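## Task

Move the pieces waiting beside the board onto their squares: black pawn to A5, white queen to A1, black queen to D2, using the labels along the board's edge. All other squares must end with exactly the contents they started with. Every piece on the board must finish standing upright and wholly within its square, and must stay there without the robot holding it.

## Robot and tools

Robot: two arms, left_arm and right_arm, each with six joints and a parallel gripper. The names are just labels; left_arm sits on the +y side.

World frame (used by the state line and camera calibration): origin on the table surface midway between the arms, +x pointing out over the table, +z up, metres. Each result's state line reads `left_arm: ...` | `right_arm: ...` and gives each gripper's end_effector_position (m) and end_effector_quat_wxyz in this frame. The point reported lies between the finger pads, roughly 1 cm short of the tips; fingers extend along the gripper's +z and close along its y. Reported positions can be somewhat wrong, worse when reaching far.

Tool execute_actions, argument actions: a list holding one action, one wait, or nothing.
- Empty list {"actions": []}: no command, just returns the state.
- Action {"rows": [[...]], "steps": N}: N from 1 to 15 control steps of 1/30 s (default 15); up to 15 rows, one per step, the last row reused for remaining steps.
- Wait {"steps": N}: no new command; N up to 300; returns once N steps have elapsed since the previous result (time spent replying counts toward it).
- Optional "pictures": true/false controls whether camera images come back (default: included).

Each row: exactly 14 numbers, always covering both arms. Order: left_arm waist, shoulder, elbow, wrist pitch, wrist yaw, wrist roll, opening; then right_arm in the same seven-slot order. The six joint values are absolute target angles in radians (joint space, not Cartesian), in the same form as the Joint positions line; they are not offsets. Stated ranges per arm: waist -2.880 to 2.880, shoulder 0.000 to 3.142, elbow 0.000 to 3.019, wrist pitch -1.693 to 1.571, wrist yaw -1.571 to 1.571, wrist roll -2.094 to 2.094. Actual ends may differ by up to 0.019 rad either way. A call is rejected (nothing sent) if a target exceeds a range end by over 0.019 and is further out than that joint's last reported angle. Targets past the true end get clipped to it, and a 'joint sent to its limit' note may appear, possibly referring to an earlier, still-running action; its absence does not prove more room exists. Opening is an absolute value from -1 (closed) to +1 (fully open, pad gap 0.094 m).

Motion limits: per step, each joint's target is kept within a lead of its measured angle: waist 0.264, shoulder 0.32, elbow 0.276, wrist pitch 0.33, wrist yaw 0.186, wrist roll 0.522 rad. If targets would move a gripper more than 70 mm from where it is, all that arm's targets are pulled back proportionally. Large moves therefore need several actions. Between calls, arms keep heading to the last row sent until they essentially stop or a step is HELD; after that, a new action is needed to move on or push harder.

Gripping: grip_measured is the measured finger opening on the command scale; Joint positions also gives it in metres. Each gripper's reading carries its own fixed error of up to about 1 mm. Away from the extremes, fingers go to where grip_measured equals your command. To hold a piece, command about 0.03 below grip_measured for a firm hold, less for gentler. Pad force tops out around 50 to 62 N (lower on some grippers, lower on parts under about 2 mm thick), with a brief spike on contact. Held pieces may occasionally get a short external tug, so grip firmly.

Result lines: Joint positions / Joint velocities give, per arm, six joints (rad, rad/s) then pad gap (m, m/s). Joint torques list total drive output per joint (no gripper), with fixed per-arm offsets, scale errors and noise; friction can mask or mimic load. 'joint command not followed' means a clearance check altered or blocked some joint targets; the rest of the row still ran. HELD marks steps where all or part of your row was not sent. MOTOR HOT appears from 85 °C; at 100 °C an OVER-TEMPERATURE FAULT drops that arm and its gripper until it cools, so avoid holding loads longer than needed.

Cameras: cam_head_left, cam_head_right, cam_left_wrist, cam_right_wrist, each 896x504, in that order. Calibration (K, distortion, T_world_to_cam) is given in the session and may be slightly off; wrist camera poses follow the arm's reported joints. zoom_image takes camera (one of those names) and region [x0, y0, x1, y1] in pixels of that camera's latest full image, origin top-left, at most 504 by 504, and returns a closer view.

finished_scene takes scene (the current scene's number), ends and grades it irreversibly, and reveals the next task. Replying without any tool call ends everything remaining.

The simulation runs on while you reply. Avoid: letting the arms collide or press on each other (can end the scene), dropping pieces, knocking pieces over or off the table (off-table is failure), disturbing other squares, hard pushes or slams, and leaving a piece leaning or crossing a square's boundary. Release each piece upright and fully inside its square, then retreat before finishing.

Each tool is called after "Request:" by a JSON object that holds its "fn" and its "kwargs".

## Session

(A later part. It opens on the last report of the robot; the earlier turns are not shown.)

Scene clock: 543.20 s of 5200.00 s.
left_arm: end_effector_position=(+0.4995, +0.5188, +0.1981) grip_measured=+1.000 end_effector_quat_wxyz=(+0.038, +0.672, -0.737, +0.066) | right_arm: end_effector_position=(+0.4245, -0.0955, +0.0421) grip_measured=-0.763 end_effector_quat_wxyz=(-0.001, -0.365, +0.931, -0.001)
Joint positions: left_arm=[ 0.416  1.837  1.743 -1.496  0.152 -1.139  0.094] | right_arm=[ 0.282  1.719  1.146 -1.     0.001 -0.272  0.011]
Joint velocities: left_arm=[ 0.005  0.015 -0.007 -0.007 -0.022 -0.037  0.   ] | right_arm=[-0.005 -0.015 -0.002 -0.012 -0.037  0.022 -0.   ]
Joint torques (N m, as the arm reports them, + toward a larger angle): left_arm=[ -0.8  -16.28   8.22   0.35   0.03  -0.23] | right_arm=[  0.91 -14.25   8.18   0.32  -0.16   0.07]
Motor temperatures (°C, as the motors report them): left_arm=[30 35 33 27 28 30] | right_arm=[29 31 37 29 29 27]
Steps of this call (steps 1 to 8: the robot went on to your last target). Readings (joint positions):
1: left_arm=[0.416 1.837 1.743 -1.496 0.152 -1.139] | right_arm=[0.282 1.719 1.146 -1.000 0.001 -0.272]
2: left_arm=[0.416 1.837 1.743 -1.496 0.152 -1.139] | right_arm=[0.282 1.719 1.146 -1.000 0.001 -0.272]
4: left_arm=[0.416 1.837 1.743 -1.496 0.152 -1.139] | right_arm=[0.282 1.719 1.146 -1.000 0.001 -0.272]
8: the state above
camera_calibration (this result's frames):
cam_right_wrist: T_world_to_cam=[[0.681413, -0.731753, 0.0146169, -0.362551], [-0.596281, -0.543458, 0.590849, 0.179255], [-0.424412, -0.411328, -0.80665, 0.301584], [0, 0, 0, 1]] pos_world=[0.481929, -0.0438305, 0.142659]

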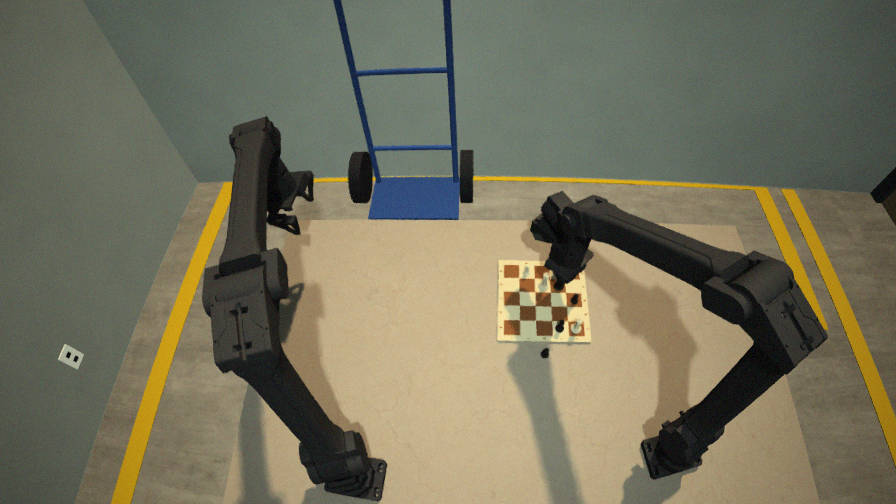

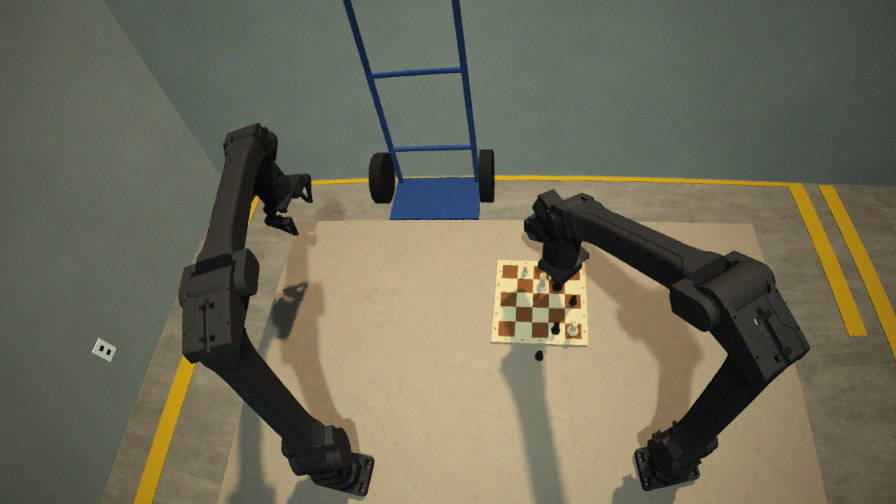

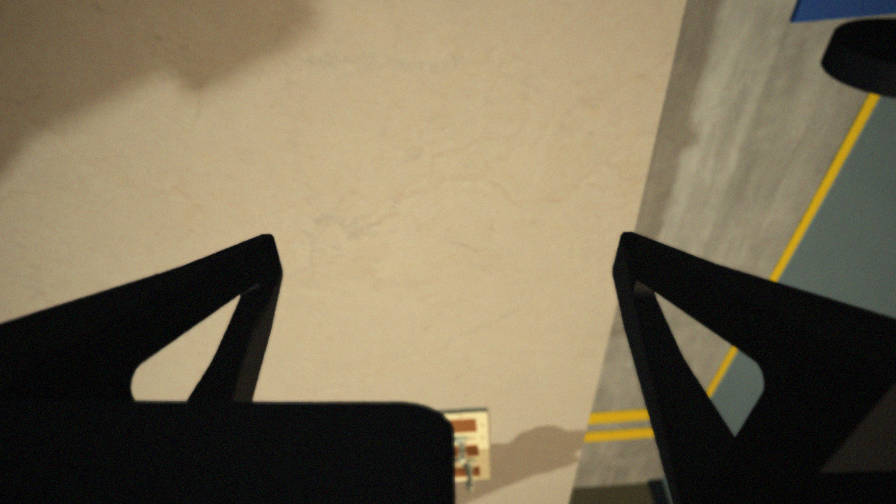

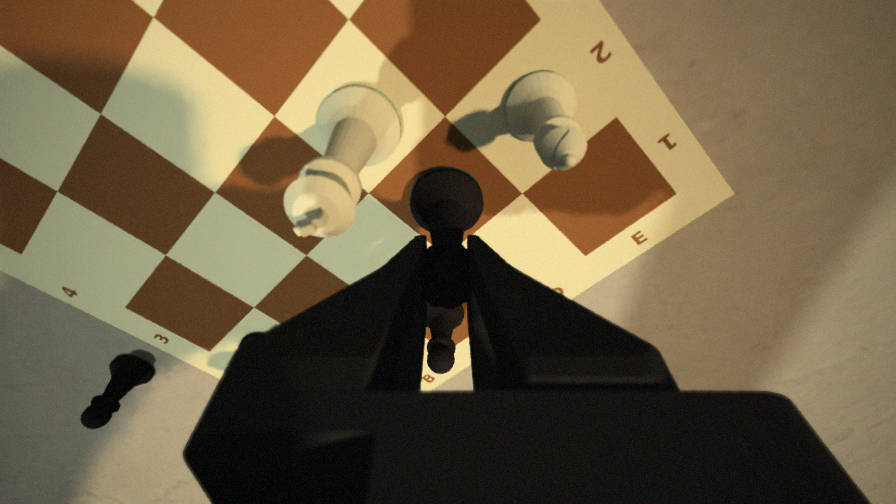

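Request:
{"fn": "execute_actions", "kwargs": {"actions": [{"rows":[[0.416,1.837,1.743,-1.496,0.152,-1.139,1,0.28,1.726,1.151,-0.982,0,-0.265,-0.8],[0.416,1.837,1.743,-1.496,0.152,-1.139,1,0.28,1.728,1.151,-0.982,0,-0.265,-0.8],[0.416,1.837,1.743,-1.496,0.152,-1.139,1,0.28,1.73,1.151,-0.982,0,-0.265,-0.8],[0.416,1.837,1.743,-1.496,0.152,-1.139,1,0.28,1.732,1.151,-0.982,0,-0.265,-0.8]],"steps":15}], "pictures": false}}

Request:
{"fn": "execute_actions", "kwargs": {"actions": [{"rows":[[0.416,1.837,1.743,-1.496,0.152,-1.139,1,0.28,1.725,1.151,-0.982,0,-0.265,-0.77],[0.416,1.837,1.743,-1.496,0.152,-1.139,1,0.28,1.725,1.151,-0.982,0,-0.265,-0.75],[0.416,1.837,1.743,-1.496,0.152,-1.139,1,0.28,1.725,1.151,-0.982,0,-0.265,-0.73],[0.416,1.837,1.743,-1.496,0.152,-1.139,1,0.28,1.725,1.151,-0.982,0,-0.265,-0.71],[0.416,1.837,1.743,-1.496,0.152,-1.139,1,0.28,1.725,1.151,-0.982,0,-0.265,-0.66],[0.416,1.837,1.743,-1.496,0.152,-1.139,1,0.28,1.72,1.16,-0.985,0,-0.265,-0.55],[0.416,1.837,1.743,-1.496,0.152,-1.139,1,0.28,1.715,1.17,-0.988,0,-0.265,-0.4]],"steps":12}]}}

Scene clock: 562.63 s of 5200.00 s.
left_arm: end_effector_position=(+0.4995, +0.5188, +0.1981) grip_measured=+1.000 end_effector_quat_wxyz=(+0.038, +0.672, -0.737, +0.066) | right_arm: end_effector_position=(+0.4257, -0.0948, +0.0404) grip_measured=-0.763 end_effector_quat_wxyz=(+0.000, -0.365, +0.931, -0.001)
Joint positions: left_arm=[ 0.416  1.837  1.743 -1.496  0.152 -1.139  0.094] | right_arm=[ 0.282  1.723  1.146 -0.993  0.001 -0.272  0.011]
Joint velocities: left_arm=[-0.015  0.005  0.002  0.002 -0.022 -0.037  0.   ] | right_arm=[-0.015 -0.005 -0.007  0.007  0.051 -0.007 -0.001]
Joint torques (N m, as the arm reports them, + toward a larger angle): left_arm=[ -1.02 -16.05   8.28   0.35   0.06  -0.23] | right_arm=[  1.45 -14.67   8.29   0.43  -0.21   0.04]
Motor temperatures (°C, as the motors report them): left_arm=[30 35 33 27 28 30] | right_arm=[29 31 36 29 29 27]
Steps of this call (steps 1 to 15: the robot went on to your last target; steps 16 to 90: nothing new was sent; then 15.93 s passed at rest; steps 91 to 105: all 15 steps of this action). Readings (joint positions):
91: left_arm=[0.416 1.837 1.743 -1.496 0.152 -1.139] | right_arm=[0.282 1.719 1.146 -0.999 0.001 -0.272]
92: left_arm=[0.416 1.837 1.743 -1.496 0.152 -1.139] | right_arm=[0.282 1.719 1.146 -0.997 0.001 -0.272]
94: left_arm=[0.416 1.837 1.743 -1.496 0.152 -1.139] | right_arm=[0.282 1.719 1.146 -0.994 0.001 -0.272]
98: left_arm=[0.416 1.837 1.743 -1.496 0.152 -1.139] | right_arm=[0.282 1.721 1.146 -0.993 0.001 -0.272]
105: the state above

Scene clock: 563.03 s of 5200.00 s.
left_arm: end_effector_position=(+0.4995, +0.5188, +0.1981) grip_measured=+1.000 end_effector_quat_wxyz=(+0.038, +0.672, -0.737, +0.066) | right_arm: end_effector_position=(+0.4257, -0.0948, +0.0404) grip_measured=-0.402 end_effector_quat_wxyz=(+0.000, -0.365, +0.931, -0.001)
Joint positions: left_arm=[ 0.416  1.837  1.743 -1.496  0.152 -1.139  0.094] | right_arm=[ 0.282  1.723  1.146 -0.993  0.001 -0.272  0.028]
Joint velocities: left_arm=[-0.015 -0.005  0.002  0.002  0.051  0.037  0.   ] | right_arm=[ 0.005 -0.005  0.007  0.002 -0.037  0.007 -0.002]
Joint torques (N m, as the arm reports them, + toward a larger angle): left_arm=[ -0.59 -16.2    8.21   0.31   0.03  -0.24] | right_arm=[  0.74 -15.94   9.79   0.3   -0.18   0.04]
Motor temperatures (°C, as the motors report them): left_arm=[30 35 33 27 28 30] | right_arm=[29 31 36 29 29 27]
Steps of this call (steps 1 to 12: all 12 steps of this action). Readings (joint positions):
1: left_arm=[0.416 1.837 1.743 -1.496 0.152 -1.139] | right_arm=[0.282 1.723 1.146 -0.993 0.001 -0.272]
2: left_arm=[0.416 1.837 1.743 -1.496 0.152 -1.139] | right_arm=[0.282 1.723 1.146 -0.993 0.001 -0.272]
4: left_arm=[0.416 1.837 1.743 -1.496 0.152 -1.139] | right_arm=[0.282 1.723 1.146 -0.993 0.001 -0.272]
8: left_arm=[0.416 1.837 1.743 -1.496 0.152 -1.139] | right_arm=[0.282 1.723 1.146 -0.993 0.001 -0.272]
12: the state above
camera_calibration (this result's frames):
cam_right_wrist: T_world_to_cam=[[0.681372, -0.731774, 0.0154416, -0.362909], [-0.59788, -0.544283, 0.588469, 0.182007], [-0.422222, -0.410198, -0.808373, 0.300222], [0, 0, 0, 1]] pos_world=[0.482854, -0.0433535, 0.14119]

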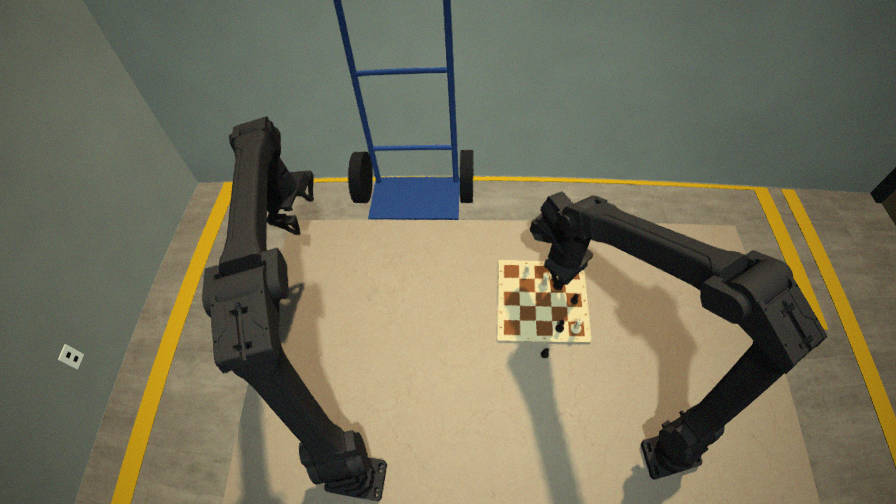

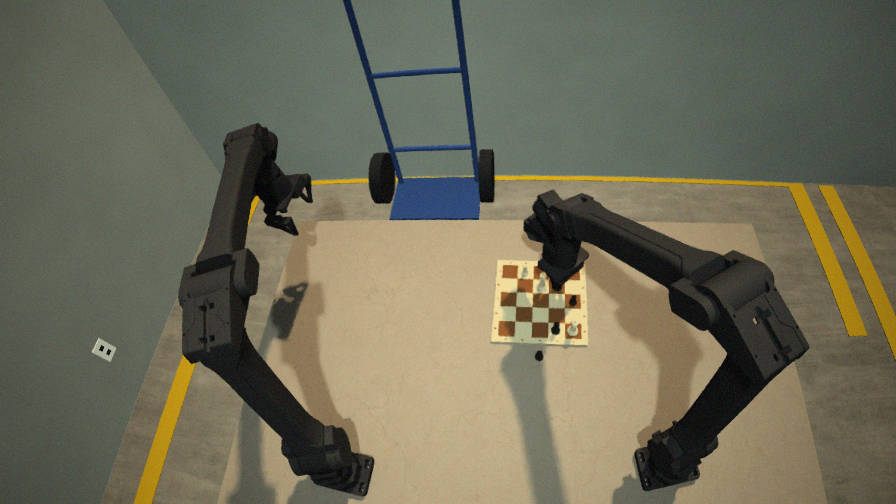

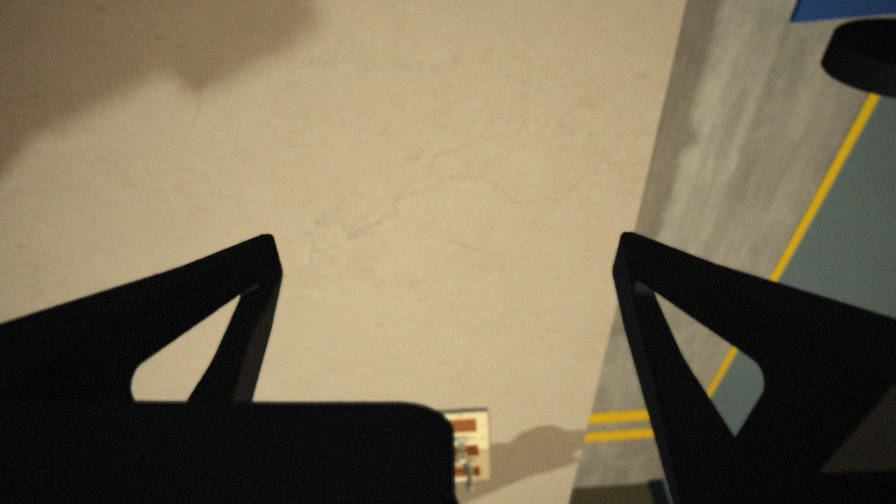

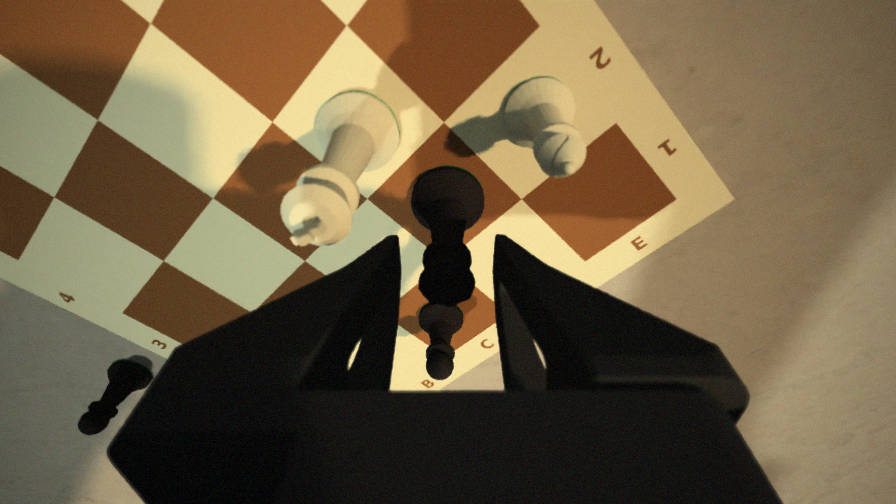

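Request:
{"fn": "execute_actions", "kwargs": {"actions": [{"rows":[[0.416,1.837,1.743,-1.496,0.152,-1.139,1,0.28,1.703,1.185,-0.995,0,-0.265,-0.4],[0.416,1.837,1.743,-1.496,0.152,-1.139,1,0.28,1.697,1.192,-1.0,0,-0.265,-0.4],[0.416,1.837,1.743,-1.496,0.152,-1.139,1,0.28,1.69,1.198,-1.007,0,-0.265,-0.4],[0.416,1.837,1.743,-1.496,0.152,-1.139,1,0.28,1.683,1.204,-1.016,0,-0.265,-0.4],[0.416,1.837,1.743,-1.496,0.152,-1.139,1,0.28,1.676,1.211,-1.028,0,-0.265,-0.4],[0.416,1.837,1.743,-1.496,0.152,-1.139,1,0.28,1.669,1.218,-1.042,0,-0.265,-0.4],[0.416,1.837,1.743,-1.496,0.152,-1.139,1,0.28,1.662,1.225,-1.057,0,-0.265,-0.4],[0.416,1.837,1.743,-1.496,0.152,-1.139,1,0.28,1.655,1.232,-1.072,0,-0.265,-0.4],[0.416,1.837,1.743,-1.496,0.152,-1.139,1,0.28,1.648,1.239,-1.088,0,-0.265,-0.4],[0.416,1.837,1.743,-1.496,0.152,-1.139,1,0.28,1.641,1.246,-1.104,0,-0.265,-0.4],[0.416,1.837,1.743,-1.496,0.152,-1.139,1,0.28,1.634,1.253,-1.12,0,-0.265,-0.4],[0.416,1.837,1.743,-1.496,0.152,-1.139,1,0.28,1.627,1.259,-1.136,0,-0.265,-0.4],[0.416,1.837,1.743,-1.496,0.152,-1.139,1,0.28,1.62,1.264,-1.152,0,-0.265,-0.4],[0.416,1.837,1.743,-1.496,0.152,-1.139,1,0.28,1.612,1.268,-1.166,0,-0.265,-0.4],[0.416,1.837,1.743,-1.496,0.152,-1.139,1,0.28,1.604,1.27,-1.178,0,-0.265,-0.4]],"steps":15}], "pictures": false}}

Request:
{"fn": "execute_actions", "kwargs": {"actions": [{"rows":[[0.416,1.837,1.743,-1.496,0.152,-1.139,1,0.283,1.596,1.268,-1.185,0,-0.26,-0.4],[0.416,1.837,1.743,-1.496,0.152,-1.139,1,0.287,1.587,1.26,-1.185,0,-0.24,-0.4],[0.416,1.837,1.743,-1.496,0.152,-1.139,1,0.293,1.577,1.247,-1.185,0,-0.21,-0.4],[0.416,1.837,1.743,-1.496,0.152,-1.139,1,0.301,1.566,1.232,-1.185,0,-0.17,-0.4],[0.416,1.837,1.743,-1.496,0.152,-1.139,1,0.311,1.555,1.217,-1.18,0,-0.12,-0.4],[0.416,1.837,1.743,-1.496,0.152,-1.139,1,0.323,1.544,1.202,-1.176,0,-0.07,-0.4],[0.416,1.837,1.743,-1.496,0.152,-1.139,1,0.337,1.533,1.187,-1.172,0,-0.02,-0.4],[0.416,1.837,1.743,-1.496,0.152,-1.139,1,0.353,1.522,1.171,-1.168,0,0.03,-0.35],[0.416,1.837,1.743,-1.496,0.152,-1.139,1,0.37,1.511,1.155,-1.164,0,0.08,-0.3],[0.416,1.837,1.743,-1.496,0.152,-1.139,1,0.388,1.5,1.139,-1.16,0,0.13,-0.25],[0.416,1.837,1.743,-1.496,0.152,-1.139,1,0.406,1.489,1.123,-1.156,0,0.18,-0.2],[0.416,1.837,1.743,-1.496,0.152,-1.139,1,0.424,1.478,1.107,-1.152,0,0.23,-0.15],[0.416,1.837,1.743,-1.496,0.152,-1.139,1,0.442,1.467,1.091,-1.148,0,0.28,-0.1],[0.416,1.837,1.743,-1.496,0.152,-1.139,1,0.46,1.456,1.075,-1.144,0,0.33,-0.05],[0.416,1.837,1.743,-1.496,0.152,-1.139,1,0.478,1.445,1.059,-1.14,0,0.38,0]],"steps":15}], "pictures": false}}

Request:
{"fn": "execute_actions", "kwargs": {"actions": [{"rows":[[0.416,1.837,1.743,-1.496,0.152,-1.139,1,0.496,1.434,1.043,-1.136,0,0.43,0],[0.416,1.837,1.743,-1.496,0.152,-1.139,1,0.514,1.423,1.027,-1.132,0,0.48,0],[0.416,1.837,1.743,-1.496,0.152,-1.139,1,0.532,1.412,1.011,-1.128,0,0.53,0],[0.416,1.837,1.743,-1.496,0.152,-1.139,1,0.549,1.402,0.996,-1.124,0,0.58,0],[0.416,1.837,1.743,-1.496,0.152,-1.139,1,0.565,1.392,0.982,-1.12,0,0.63,0],[0.416,1.837,1.743,-1.496,0.152,-1.139,1,0.579,1.383,0.969,-1.116,0,0.67,0],[0.416,1.837,1.743,-1.496,0.152,-1.139,1,0.592,1.376,0.957,-1.113,0,0.71,0],[0.416,1.837,1.743,-1.496,0.152,-1.139,1,0.603,1.37,0.947,-1.11,0,0.74,0],[0.416,1.837,1.743,-1.496,0.152,-1.139,1,0.612,1.365,0.938,-1.108,0,0.77,0],[0.416,1.837,1.743,-1.496,0.152,-1.139,1,0.619,1.361,0.931,-1.106,0,0.79,0],[0.416,1.837,1.743,-1.496,0.152,-1.139,1,0.625,1.358,0.925,-1.105,0,0.8,0],[0.416,1.837,1.743,-1.496,0.152,-1.139,1,0.629,1.356,0.921,-1.104,0,0.8,0],[0.416,1.837,1.743,-1.496,0.152,-1.139,1,0.632,1.355,0.918,-1.104,0,0.8,0],[0.416,1.837,1.743,-1.496,0.152,-1.139,1,0.634,1.354,0.916,-1.104,0,0.8,0]],"steps":15}], "pictures": false}}

Request:
{"fn": "execute_actions", "kwargs": {"actions": [{"steps":15}]}}

Scene clock: 605.37 s of 5200.00 s.
left_arm: end_effector_position=(+0.4995, +0.5188, +0.1981) grip_measured=+1.000 end_effector_quat_wxyz=(+0.038, +0.672, -0.737, +0.066) | right_arm: end_effector_position=(+0.4225, -0.0965, +0.0974) grip_measured=-0.402 end_effector_quat_wxyz=(-0.002, -0.365, +0.931, -0.001)
Joint positions: left_arm=[ 0.416  1.837  1.743 -1.496  0.152 -1.139  0.094] | right_arm=[ 0.282  1.644  1.212 -1.143  0.001 -0.272  0.028]
Joint velocities: left_arm=[-0.015 -0.015 -0.007  0.002 -0.007 -0.022  0.   ] | right_arm=[-0.024 -0.308  0.178 -0.359  0.022  0.051 -0.001]
Joint torques (N m, as the arm reports them, + toward a larger angle): left_arm=[ -0.83 -16.08   8.21   0.53   0.03  -0.19] | right_arm=[  0.33 -17.21  11.85  -0.35  -0.27   0.03]
Motor temperatures (°C, as the motors report them): left_arm=[30 36 33 27 28 30] | right_arm=[29 31 36 29 29 27]
Steps of this call (steps 1 to 15: the robot went on to your last target; steps 16 to 90: nothing new was sent; then 38.83 s passed at rest; steps 91 to 105: all 15 steps of this action). Readings (joint positions):
91: left_arm=[0.416 1.837 1.743 -1.496 0.152 -1.139] | right_arm=[0.282 1.723 1.146 -0.993 0.001 -0.272]
92: left_arm=[0.416 1.837 1.743 -1.496 0.152 -1.139] | right_arm=[0.282 1.723 1.146 -0.993 0.001 -0.272]
94: left_arm=[0.416 1.837 1.743 -1.496 0.152 -1.139] | right_arm=[0.282 1.722 1.146 -0.998 0.001 -0.272]
98: left_arm=[0.416 1.837 1.743 -1.496 0.152 -1.139] | right_arm=[0.282 1.708 1.159 -1.039 0.001 -0.272]
105: the state above

Scene clock: 605.87 s of 5200.00 s.
left_arm: end_effector_position=(+0.4995, +0.5188, +0.1981) grip_measured=+1.000 end_effector_quat_wxyz=(+0.038, +0.672, -0.737, +0.066) | right_arm: end_effector_position=(+0.3413, -0.0648, +0.1192) grip_measured=-0.023 end_effector_quat_wxyz=(+0.006, -0.227, +0.974, +0.002)
Joint positions: left_arm=[ 0.416  1.837  1.743 -1.496  0.152 -1.139  0.094] | right_arm=[ 0.442  1.481  1.081 -1.158  0.001  0.178  0.046]
Joint velocities: left_arm=[ 0.005  0.005 -0.002  0.002 -0.037 -0.051  0.   ] | right_arm=[ 0.65  -0.259 -0.486  0.1   -0.066  1.267  0.043]
Joint torques (N m, as the arm reports them, + toward a larger angle): left_arm=[ -0.26 -16.02   8.27   0.49   0.07  -0.24] | right_arm=[  0.41 -13.88   9.13   0.38  -0.17   0.01]
Motor temperatures (°C, as the motors report them): left_arm=[30 36 33 27 28 30] | right_arm=[29 31 36 29 29 27]
Steps of this call (steps 1 to 15: all 15 steps of this action). Readings (joint positions):
1: left_arm=[0.416 1.837 1.743 -1.496 0.152 -1.139] | right_arm=[0.282 1.634 1.217 -1.155 0.001 -0.271]
2: left_arm=[0.416 1.837 1.743 -1.496 0.152 -1.139] | right_arm=[0.282 1.622 1.219 -1.162 0.001 -0.267]
4: left_arm=[0.416 1.837 1.743 -1.496 0.152 -1.139] | right_arm=[0.283 1.600 1.219 -1.172 0.001 -0.243]
8: left_arm=[0.416 1.837 1.743 -1.496 0.152 -1.139] | right_arm=[0.306 1.557 1.200 -1.173 0.001 -0.126]
15: the state above

Scene clock: 606.37 s of 5200.00 s.
left_arm: end_effector_position=(+0.4995, +0.5188, +0.1981) grip_measured=+1.000 end_effector_quat_wxyz=(+0.038, +0.672, -0.737, +0.066) | right_arm: end_effector_position=(+0.2518, -0.0483, +0.1011) grip_measured=-0.002 end_effector_quat_wxyz=(-0.001, -0.042, +0.999, -0.002)
Joint positions: left_arm=[ 0.416  1.837  1.743 -1.496  0.152 -1.139  0.094] | right_arm=[ 0.631  1.369  0.913 -1.118  0.001  0.741  0.047]
Joint velocities: left_arm=[ 0.005  0.005 -0.002  0.007  0.007  0.022  0.   ] | right_arm=[ 0.034 -0.015 -0.042  0.017  0.022  0.403 -0.   ]
Joint torques (N m, as the arm reports them, + toward a larger angle): left_arm=[ -0.44 -15.98   8.29   0.52   0.04  -0.19] | right_arm=[  0.94 -10.87   8.87   0.31  -0.12   0.02]
Motor temperatures (°C, as the motors report them): left_arm=[30 36 33 27 28 30] | right_arm=[29 31 36 29 29 27]
Steps of this call (steps 1 to 15: all 15 steps of this action). Readings (joint positions):
1: left_arm=[0.416 1.837 1.743 -1.496 0.152 -1.139] | right_arm=[0.464 1.473 1.064 -1.154 0.001 0.226]
2: left_arm=[0.416 1.837 1.743 -1.496 0.152 -1.139] | right_arm=[0.485 1.464 1.048 -1.150 0.001 0.274]
4: left_arm=[0.416 1.837 1.743 -1.496 0.152 -1.139] | right_arm=[0.523 1.445 1.015 -1.142 0.001 0.371]
8: left_arm=[0.416 1.837 1.743 -1.496 0.152 -1.139] | right_arm=[0.584 1.403 0.958 -1.129 0.001 0.557]
15: the state above

Scene clock: 606.87 s of 5200.00 s.
left_arm: end_effector_position=(+0.4995, +0.5188, +0.1981) grip_measured=+1.000 end_effector_quat_wxyz=(+0.038, +0.672, -0.737, +0.066) | right_arm: end_effector_position=(+0.2515, -0.0484, +0.1003) grip_measured=-0.002 end_effector_quat_wxyz=(-0.001, -0.017, +1.000, -0.002)
Joint positions: left_arm=[ 0.416  1.837  1.743 -1.496  0.152 -1.139  0.094] | right_arm=[ 0.631  1.369  0.911 -1.115  0.001  0.791  0.047]
Joint velocities: left_arm=[-0.015  0.005  0.002 -0.012 -0.007  0.007  0.   ] | right_arm=[-0.005 -0.015  0.002  0.002 -0.037 -0.037 -0.   ]
Joint torques (N m, as the arm reports them, + toward a larger angle): left_arm=[ -0.78 -15.97   8.24   0.49   0.05  -0.16] | right_arm=[  1.33 -10.5    8.68   0.62  -0.11   0.01]
Motor temperatures (°C, as the motors report them): left_arm=[30 36 33 27 28 30] | right_arm=[29 31 36 29 29 27]
Steps of this call (steps 1 to 15: the robot went on to your last target). Readings (joint positions):
1: left_arm=[0.416 1.837 1.743 -1.496 0.152 -1.139] | right_arm=[0.631 1.369 0.912 -1.118 0.001 0.751]
2: left_arm=[0.416 1.837 1.743 -1.496 0.152 -1.139] | right_arm=[0.631 1.369 0.911 -1.117 0.001 0.759]
4: left_arm=[0.416 1.837 1.743 -1.496 0.152 -1.139] | right_arm=[0.631 1.369 0.911 -1.117 0.001 0.772]
8: left_arm=[0.416 1.837 1.743 -1.496 0.152 -1.139] | right_arm=[0.631 1.369 0.911 -1.116 0.001 0.784]
15: the state above
camera_calibration (this result's frames):
cam_right_wrist: T_world_to_cam=[[0.035258, -0.999233, 0.0170216, -0.0617854], [-0.807363, -0.0184414, 0.589766, 0.145984], [-0.589, -0.0345366, -0.807394, 0.354168], [0, 0, 0, 1]] pos_world=[0.328646, -0.0468141, 0.200908]

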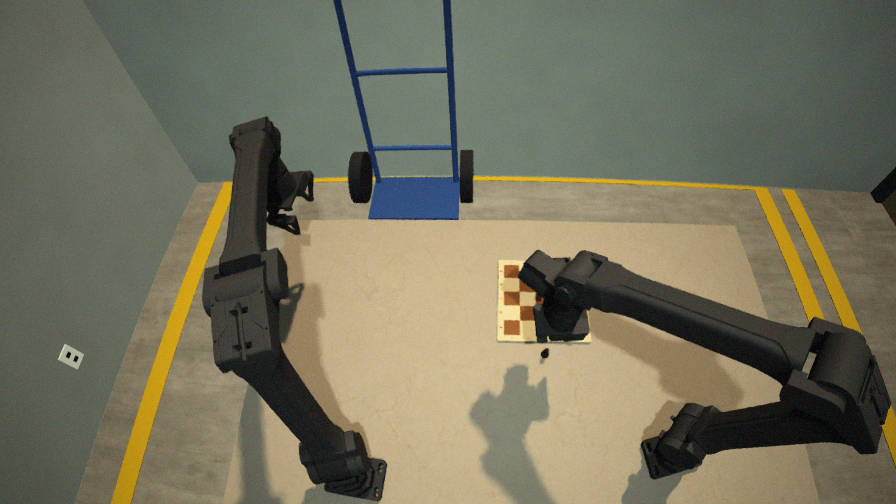

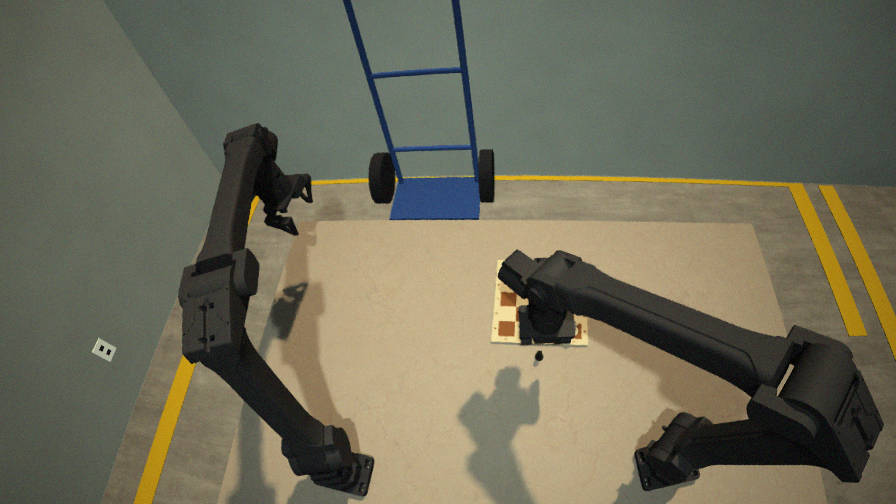

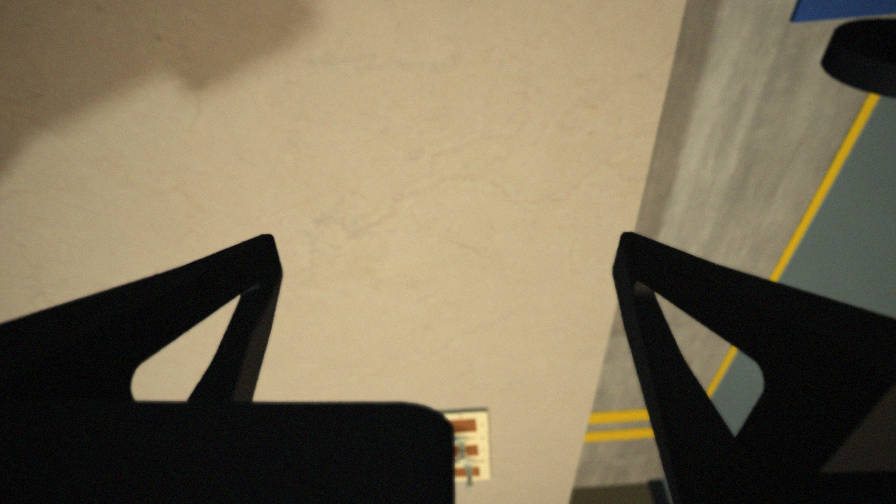

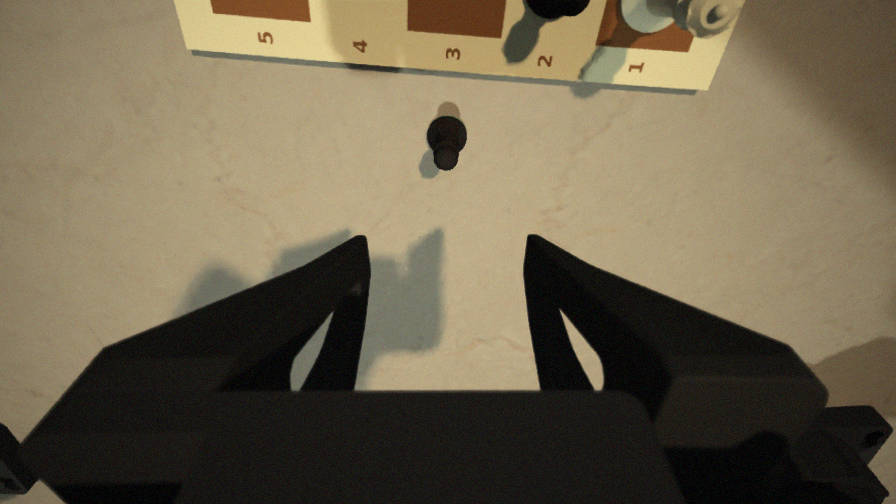

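Request:
{"fn": "execute_actions", "kwargs": {"actions": [{"rows":[[0.416,1.837,1.743,-1.496,0.152,-1.139,1,0.638,1.375,0.913,-1.102,0,0.8,0],[0.416,1.837,1.743,-1.496,0.152,-1.139,1,0.64,1.381,0.908,-1.096,0,0.8,0],[0.416,1.837,1.743,-1.496,0.152,-1.139,1,0.642,1.388,0.901,-1.086,0,0.8,0],[0.416,1.837,1.743,-1.496,0.152,-1.139,1,0.642,1.396,0.893,-1.072,0,0.8,0],[0.416,1.837,1.743,-1.496,0.152,-1.139,1,0.642,1.405,0.884,-1.055,0,0.8,0],[0.416,1.837,1.743,-1.496,0.152,-1.139,1,0.642,1.415,0.875,-1.036,0,0.8,0],[0.416,1.837,1.743,-1.496,0.152,-1.139,1,0.642,1.425,0.866,-1.016,0,0.8,0],[0.416,1.837,1.743,-1.496,0.152,-1.139,1,0.642,1.435,0.857,-0.995,0,0.8,0],[0.416,1.837,1.743,-1.496,0.152,-1.139,1,0.642,1.445,0.848,-0.974,0,0.8,0],[0.416,1.837,1.743,-1.496,0.152,-1.139,1,0.642,1.455,0.839,-0.953,0,0.8,0],[0.416,1.837,1.743,-1.496,0.152,-1.139,1,0.642,1.464,0.83,-0.932,0,0.8,0],[0.416,1.837,1.743,-1.496,0.152,-1.139,1,0.642,1.472,0.822,-0.911,0,0.8,0],[0.416,1.837,1.743,-1.496,0.152,-1.139,1,0.642,1.479,0.815,-0.891,0,0.8,0],[0.416,1.837,1.743,-1.496,0.152,-1.139,1,0.642,1.485,0.809,-0.873,0,0.8,0],[0.416,1.837,1.743,-1.496,0.152,-1.139,1,0.642,1.489,0.805,-0.857,0,0.8,0]],"steps":15}], "pictures": false}}

Request:
{"fn": "execute_actions", "kwargs": {"actions": [{"steps":12}]}}

Scene clock: 627.17 s of 5200.00 s.
left_arm: end_effector_position=(+0.4995, +0.5188, +0.1981) grip_measured=+1.000 end_effector_quat_wxyz=(+0.038, +0.672, -0.737, +0.066) | right_arm: end_effector_position=(+0.2494, -0.0490, +0.0297) grip_measured=-0.002 end_effector_quat_wxyz=(-0.001, -0.018, +1.000, -0.002)
Joint positions: left_arm=[ 0.416  1.837  1.743 -1.496  0.152 -1.139  0.094] | right_arm=[ 0.634  1.48   0.807 -0.903  0.001  0.793  0.047]
Joint velocities: left_arm=[ 0.024  0.005 -0.012 -0.007  0.022  0.066  0.   ] | right_arm=[-0.024  0.259 -0.232  0.515 -0.007  0.022 -0.   ]
Joint torques (N m, as the arm reports them, + toward a larger angle): left_arm=[ -0.65 -16.43   8.33   0.41   0.05  -0.22] | right_arm=[  1.16 -10.82   8.31   0.12  -0.08   0.05]
Motor temperatures (°C, as the motors report them): left_arm=[30 36 33 27 28 30] | right_arm=[29 31 36 29 29 27]
Steps of this call (steps 1 to 15: the robot went on to your last target; steps 16 to 90: nothing new was sent; then 16.80 s passed at rest; steps 91 to 105: all 15 steps of this action). Readings (joint positions):
91: left_arm=[0.416 1.837 1.743 -1.496 0.152 -1.139] | right_arm=[0.631 1.369 0.911 -1.115 0.001 0.793]
92: left_arm=[0.416 1.837 1.743 -1.496 0.152 -1.139] | right_arm=[0.631 1.369 0.910 -1.113 0.001 0.793]
94: left_arm=[0.416 1.837 1.743 -1.496 0.152 -1.139] | right_arm=[0.632 1.371 0.904 -1.101 0.001 0.793]
98: left_arm=[0.416 1.837 1.743 -1.496 0.152 -1.139] | right_arm=[0.634 1.395 0.875 -1.041 0.001 0.793]
105: the state above

Scene clock: 627.57 s of 5200.00 s.
left_arm: end_effector_position=(+0.4995, +0.5188, +0.1981) grip_measured=+1.000 end_effector_quat_wxyz=(+0.038, +0.672, -0.737, +0.066) | right_arm: end_effector_position=(+0.2498, -0.0485, +0.0205) grip_measured=-0.002 end_effector_quat_wxyz=(+0.000, -0.018, +1.000, -0.000)
Joint positions: left_arm=[ 0.416  1.837  1.743 -1.496  0.152 -1.139  0.094] | right_arm=[ 0.634  1.497  0.794 -0.868  0.001  0.793  0.047]
Joint velocities: left_arm=[ 0.015 -0.005  0.007 -0.002  0.007 -0.007  0.   ] | right_arm=[-0.005 -0.015 -0.002  0.002  0.051  0.007 -0.001]
Joint torques (N m, as the arm reports them, + toward a larger angle): left_arm=[ -0.25 -15.88   8.06   0.34   0.04  -0.22] | right_arm=[  1.53 -10.54   8.08   0.45  -0.12   0.  ]
Motor temperatures (°C, as the motors report them): left_arm=[30 36 33 27 28 30] | right_arm=[29 31 36 29 29 27]
Steps of this call (steps 1 to 12: the robot went on to your last target). Readings (joint positions):
1: left_arm=[0.416 1.837 1.743 -1.496 0.152 -1.139] | right_arm=[0.634 1.488 0.800 -0.889 0.001 0.793]
2: left_arm=[0.416 1.837 1.743 -1.496 0.152 -1.139] | right_arm=[0.634 1.494 0.797 -0.881 0.001 0.793]
4: left_arm=[0.416 1.837 1.743 -1.496 0.152 -1.139] | right_arm=[0.634 1.497 0.794 -0.874 0.001 0.793]
8: left_arm=[0.416 1.837 1.743 -1.496 0.152 -1.139] | right_arm=[0.634 1.497 0.794 -0.869 0.001 0.793]
12: the state above
camera_calibration (this result's frames):
cam_right_wrist: T_world_to_cam=[[0.0367498, -0.999214, 0.0148532, -0.0608367], [-0.808553, -0.0209962, 0.588049, 0.191776], [-0.587275, -0.0336202, -0.808689, 0.288373], [0, 0, 0, 1]] pos_world=[0.326651, -0.0470672, 0.121334]

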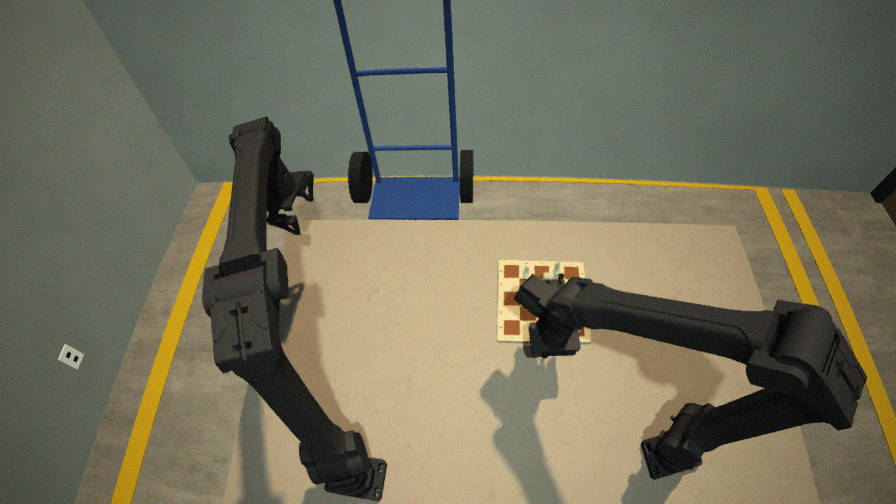

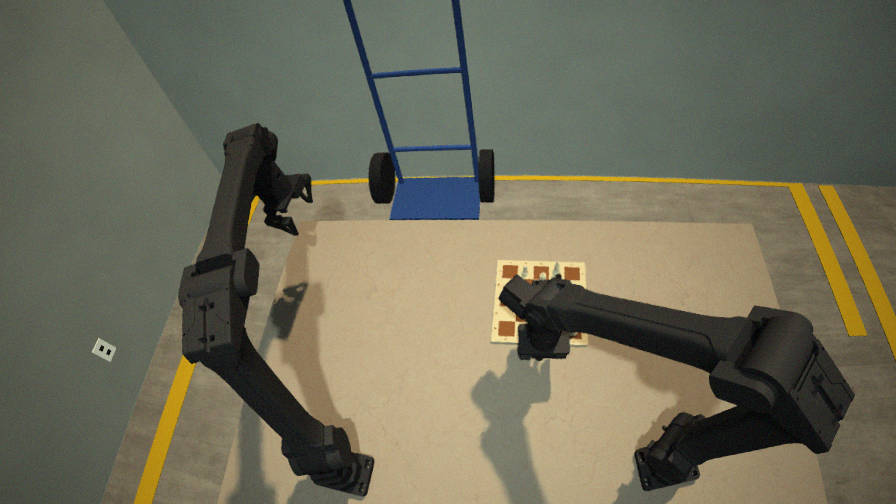

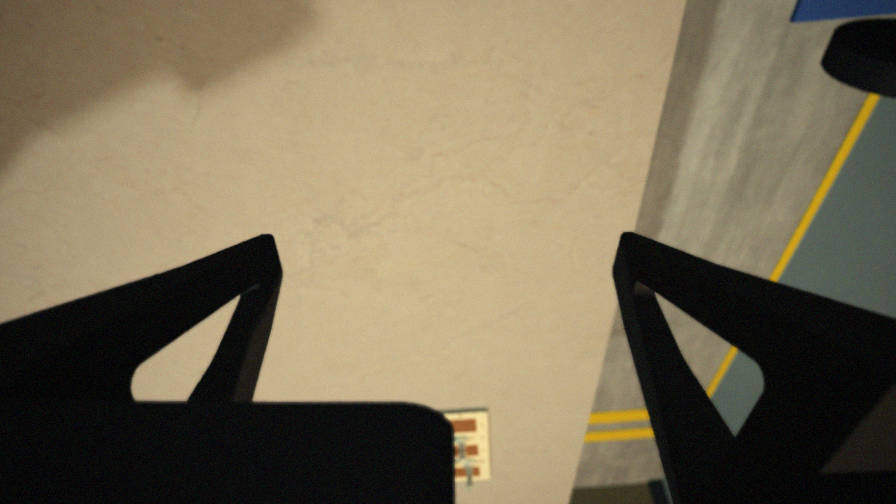

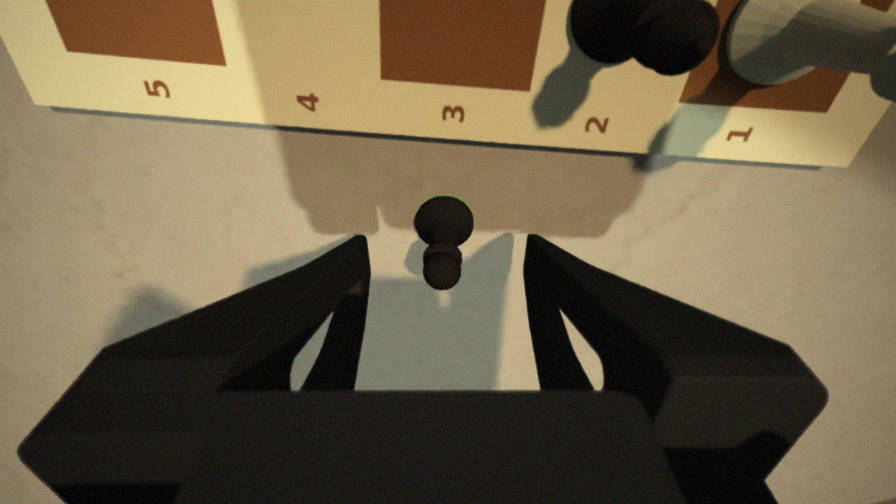

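Request:
{"fn": "execute_actions", "kwargs": {"actions": [{"rows":[[0.416,1.837,1.743,-1.496,0.152,-1.139,1,0.646,1.489,0.805,-0.857,0,0.8,-0.15],[0.416,1.837,1.743,-1.496,0.152,-1.139,1,0.648,1.489,0.805,-0.857,0,0.8,-0.3],[0.416,1.837,1.743,-1.496,0.152,-1.139,1,0.648,1.489,0.805,-0.857,0,0.8,-0.45],[0.416,1.837,1.743,-1.496,0.152,-1.139,1,0.648,1.489,0.805,-0.857,0,0.8,-0.55],[0.416,1.837,1.743,-1.496,0.152,-1.139,1,0.648,1.489,0.805,-0.857,0,0.8,-0.62],[0.416,1.837,1.743,-1.496,0.152,-1.139,1,0.648,1.489,0.805,-0.857,0,0.8,-0.66],[0.416,1.837,1.743,-1.496,0.152,-1.139,1,0.648,1.489,0.805,-0.857,0,0.8,-0.68],[0.416,1.837,1.743,-1.496,0.152,-1.139,1,0.648,1.489,0.805,-0.857,0,0.8,-0.7],[0.416,1.837,1.743,-1.496,0.152,-1.139,1,0.648,1.489,0.805,-0.857,0,0.8,-0.72],[0.416,1.837,1.743,-1.496,0.152,-1.139,1,0.648,1.489,0.805,-0.857,0,0.8,-0.74],[0.416,1.837,1.743,-1.496,0.152,-1.139,1,0.648,1.489,0.805,-0.857,0,0.8,-0.76],[0.416,1.837,1.743,-1.496,0.152,-1.139,1,0.648,1.489,0.805,-0.857,0,0.8,-0.78],[0.416,1.837,1.743,-1.496,0.152,-1.139,1,0.648,1.489,0.805,-0.857,0,0.8,-0.8],[0.416,1.837,1.743,-1.496,0.152,-1.139,1,0.648,1.489,0.805,-0.857,0,0.8,-0.82],[0.416,1.837,1.743,-1.496,0.152,-1.139,1,0.648,1.489,0.805,-0.857,0,0.8,-0.85]],"steps":15}], "pictures": false}}

Request:
{"fn": "execute_actions", "kwargs": {"actions": [{"steps":6}]}}

Scene clock: 643.07 s of 5200.00 s.
left_arm: end_effector_position=(+0.4995, +0.5188, +0.1981) grip_measured=+1.000 end_effector_quat_wxyz=(+0.038, +0.672, -0.737, +0.066) | right_arm: end_effector_position=(+0.2482, -0.0471, +0.0205) grip_measured=-0.826 end_effector_quat_wxyz=(+0.000, -0.021, +1.000, -0.000)
Joint positions: left_arm=[ 0.416  1.837  1.743 -1.496  0.152 -1.139  0.094] | right_arm=[ 0.64   1.497  0.794 -0.868  0.001  0.793  0.008]
Joint velocities: left_arm=[ 0.005 -0.005  0.002 -0.002 -0.11  -0.022  0.   ] | right_arm=[-0.015 -0.005 -0.007 -0.007  0.037  0.007 -0.014]
Joint torques (N m, as the arm reports them, + toward a larger angle): left_arm=[ -1.17 -16.38   8.22   0.33   0.08  -0.21] | right_arm=[  2.04 -10.2    8.07   0.37  -0.08   0.02]
Motor temperatures (°C, as the motors report them): left_arm=[30 36 33 27 28 30] | right_arm=[29 31 36 29 29 27]
Steps of this call (steps 1 to 30: the robot went on to your last target; steps 31 to 100: nothing new was sent; then 11.67 s passed at rest; steps 101 to 115: all 15 steps of this action). Readings (joint positions):
101: left_arm=[0.416 1.837 1.743 -1.496 0.152 -1.139] | right_arm=[0.634 1.497 0.794 -0.868 0.001 0.793]
102: left_arm=[0.416 1.837 1.743 -1.496 0.152 -1.139] | right_arm=[0.635 1.497 0.794 -0.868 0.001 0.793]
104: left_arm=[0.416 1.837 1.743 -1.496 0.152 -1.139] | right_arm=[0.637 1.497 0.794 -0.868 0.001 0.793]
108: left_arm=[0.416 1.837 1.743 -1.496 0.152 -1.139] | right_arm=[0.640 1.497 0.794 -0.868 0.001 0.793]
115: the state above

Scene clock: 643.27 s of 5200.00 s.
left_arm: end_effector_position=(+0.4995, +0.5188, +0.1981) grip_measured=+1.000 end_effector_quat_wxyz=(+0.038, +0.672, -0.737, +0.066) | right_arm: end_effector_position=(+0.2482, -0.0471, +0.0205) grip_measured=-0.829 end_effector_quat_wxyz=(+0.000, -0.021, +1.000, -0.000)
Joint positions: left_arm=[ 0.416  1.837  1.743 -1.496  0.152 -1.139  0.094] | right_arm=[ 0.64   1.497  0.794 -0.868  0.001  0.793  0.008]
Joint velocities: left_arm=[-0.015 -0.005  0.002 -0.012 -0.037 -0.022  0.   ] | right_arm=[ 0.005 -0.015 -0.002  0.012 -0.007 -0.007 -0.001]
Joint torques (N m, as the arm reports them, + toward a larger angle): left_arm=[ -0.58 -16.37   8.11   0.44   0.01  -0.25] | right_arm=[  1.94 -10.43   8.03   0.36  -0.11  -0.03]
Motor temperatures (°C, as the motors report them): left_arm=[30 36 33 27 28 30] | right_arm=[29 31 36 29 29 27]
Steps of this call (steps 1 to 6: the robot went on to your last target). Readings (joint positions):
1: left_arm=[0.416 1.837 1.743 -1.496 0.152 -1.139] | right_arm=[0.640 1.497 0.794 -0.868 0.001 0.793]
2: left_arm=[0.416 1.837 1.743 -1.496 0.152 -1.139] | right_arm=[0.640 1.497 0.794 -0.868 0.001 0.793]
4: left_arm=[0.416 1.837 1.743 -1.496 0.152 -1.139] | right_arm=[0.640 1.497 0.794 -0.868 0.001 0.793]
6: the state above
camera_calibration (this result's frames):
cam_right_wrist: T_world_to_cam=[[0.0428478, -0.998971, 0.0148532, -0.0608264], [-0.80841, -0.0259309, 0.588049, 0.190254], [-0.587059, -0.0372041, -0.808689, 0.287267], [0, 0, 0, 1]] pos_world=[0.325052, -0.0451429, 0.121334]

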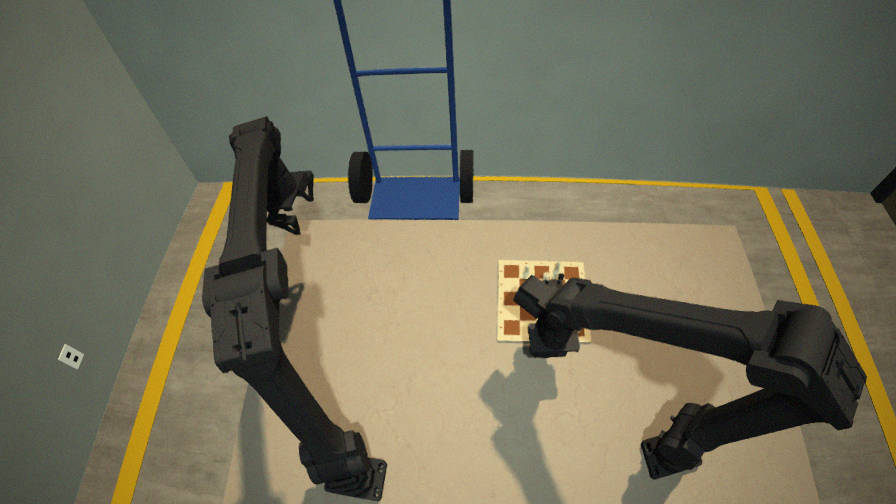

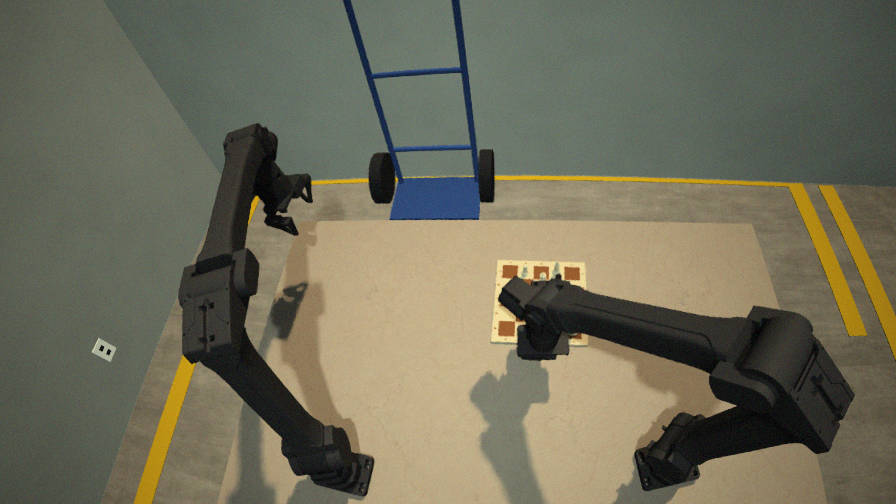

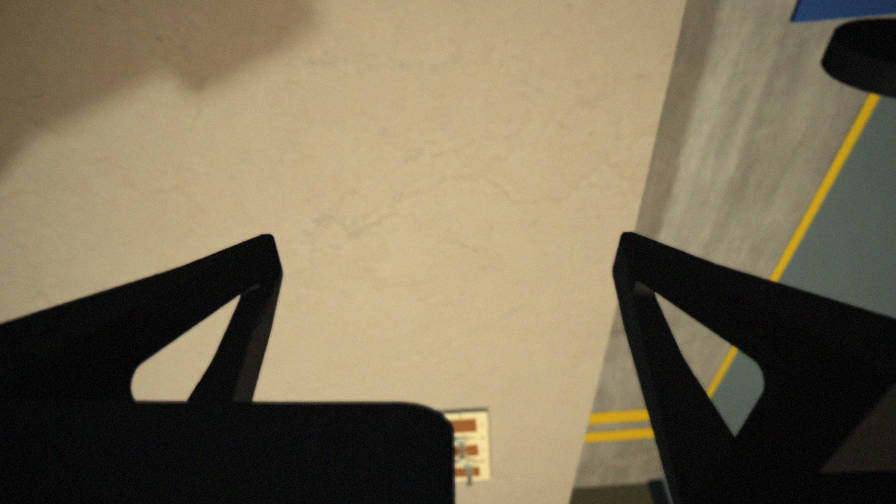

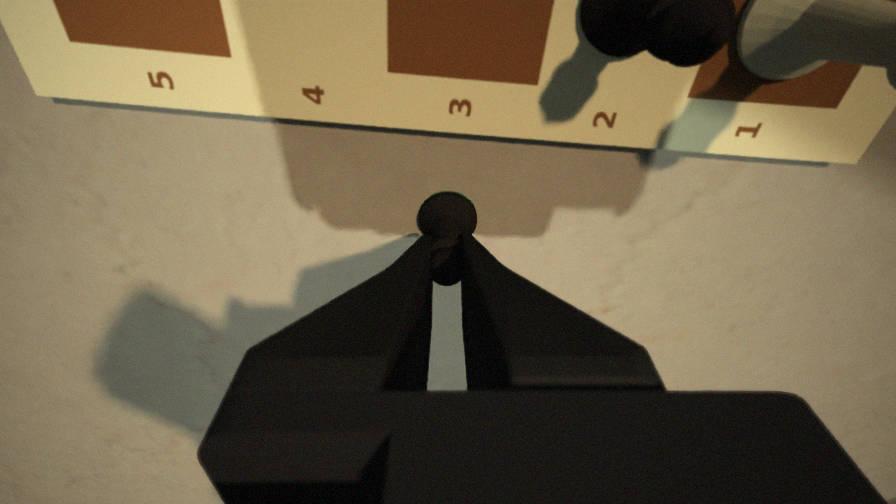

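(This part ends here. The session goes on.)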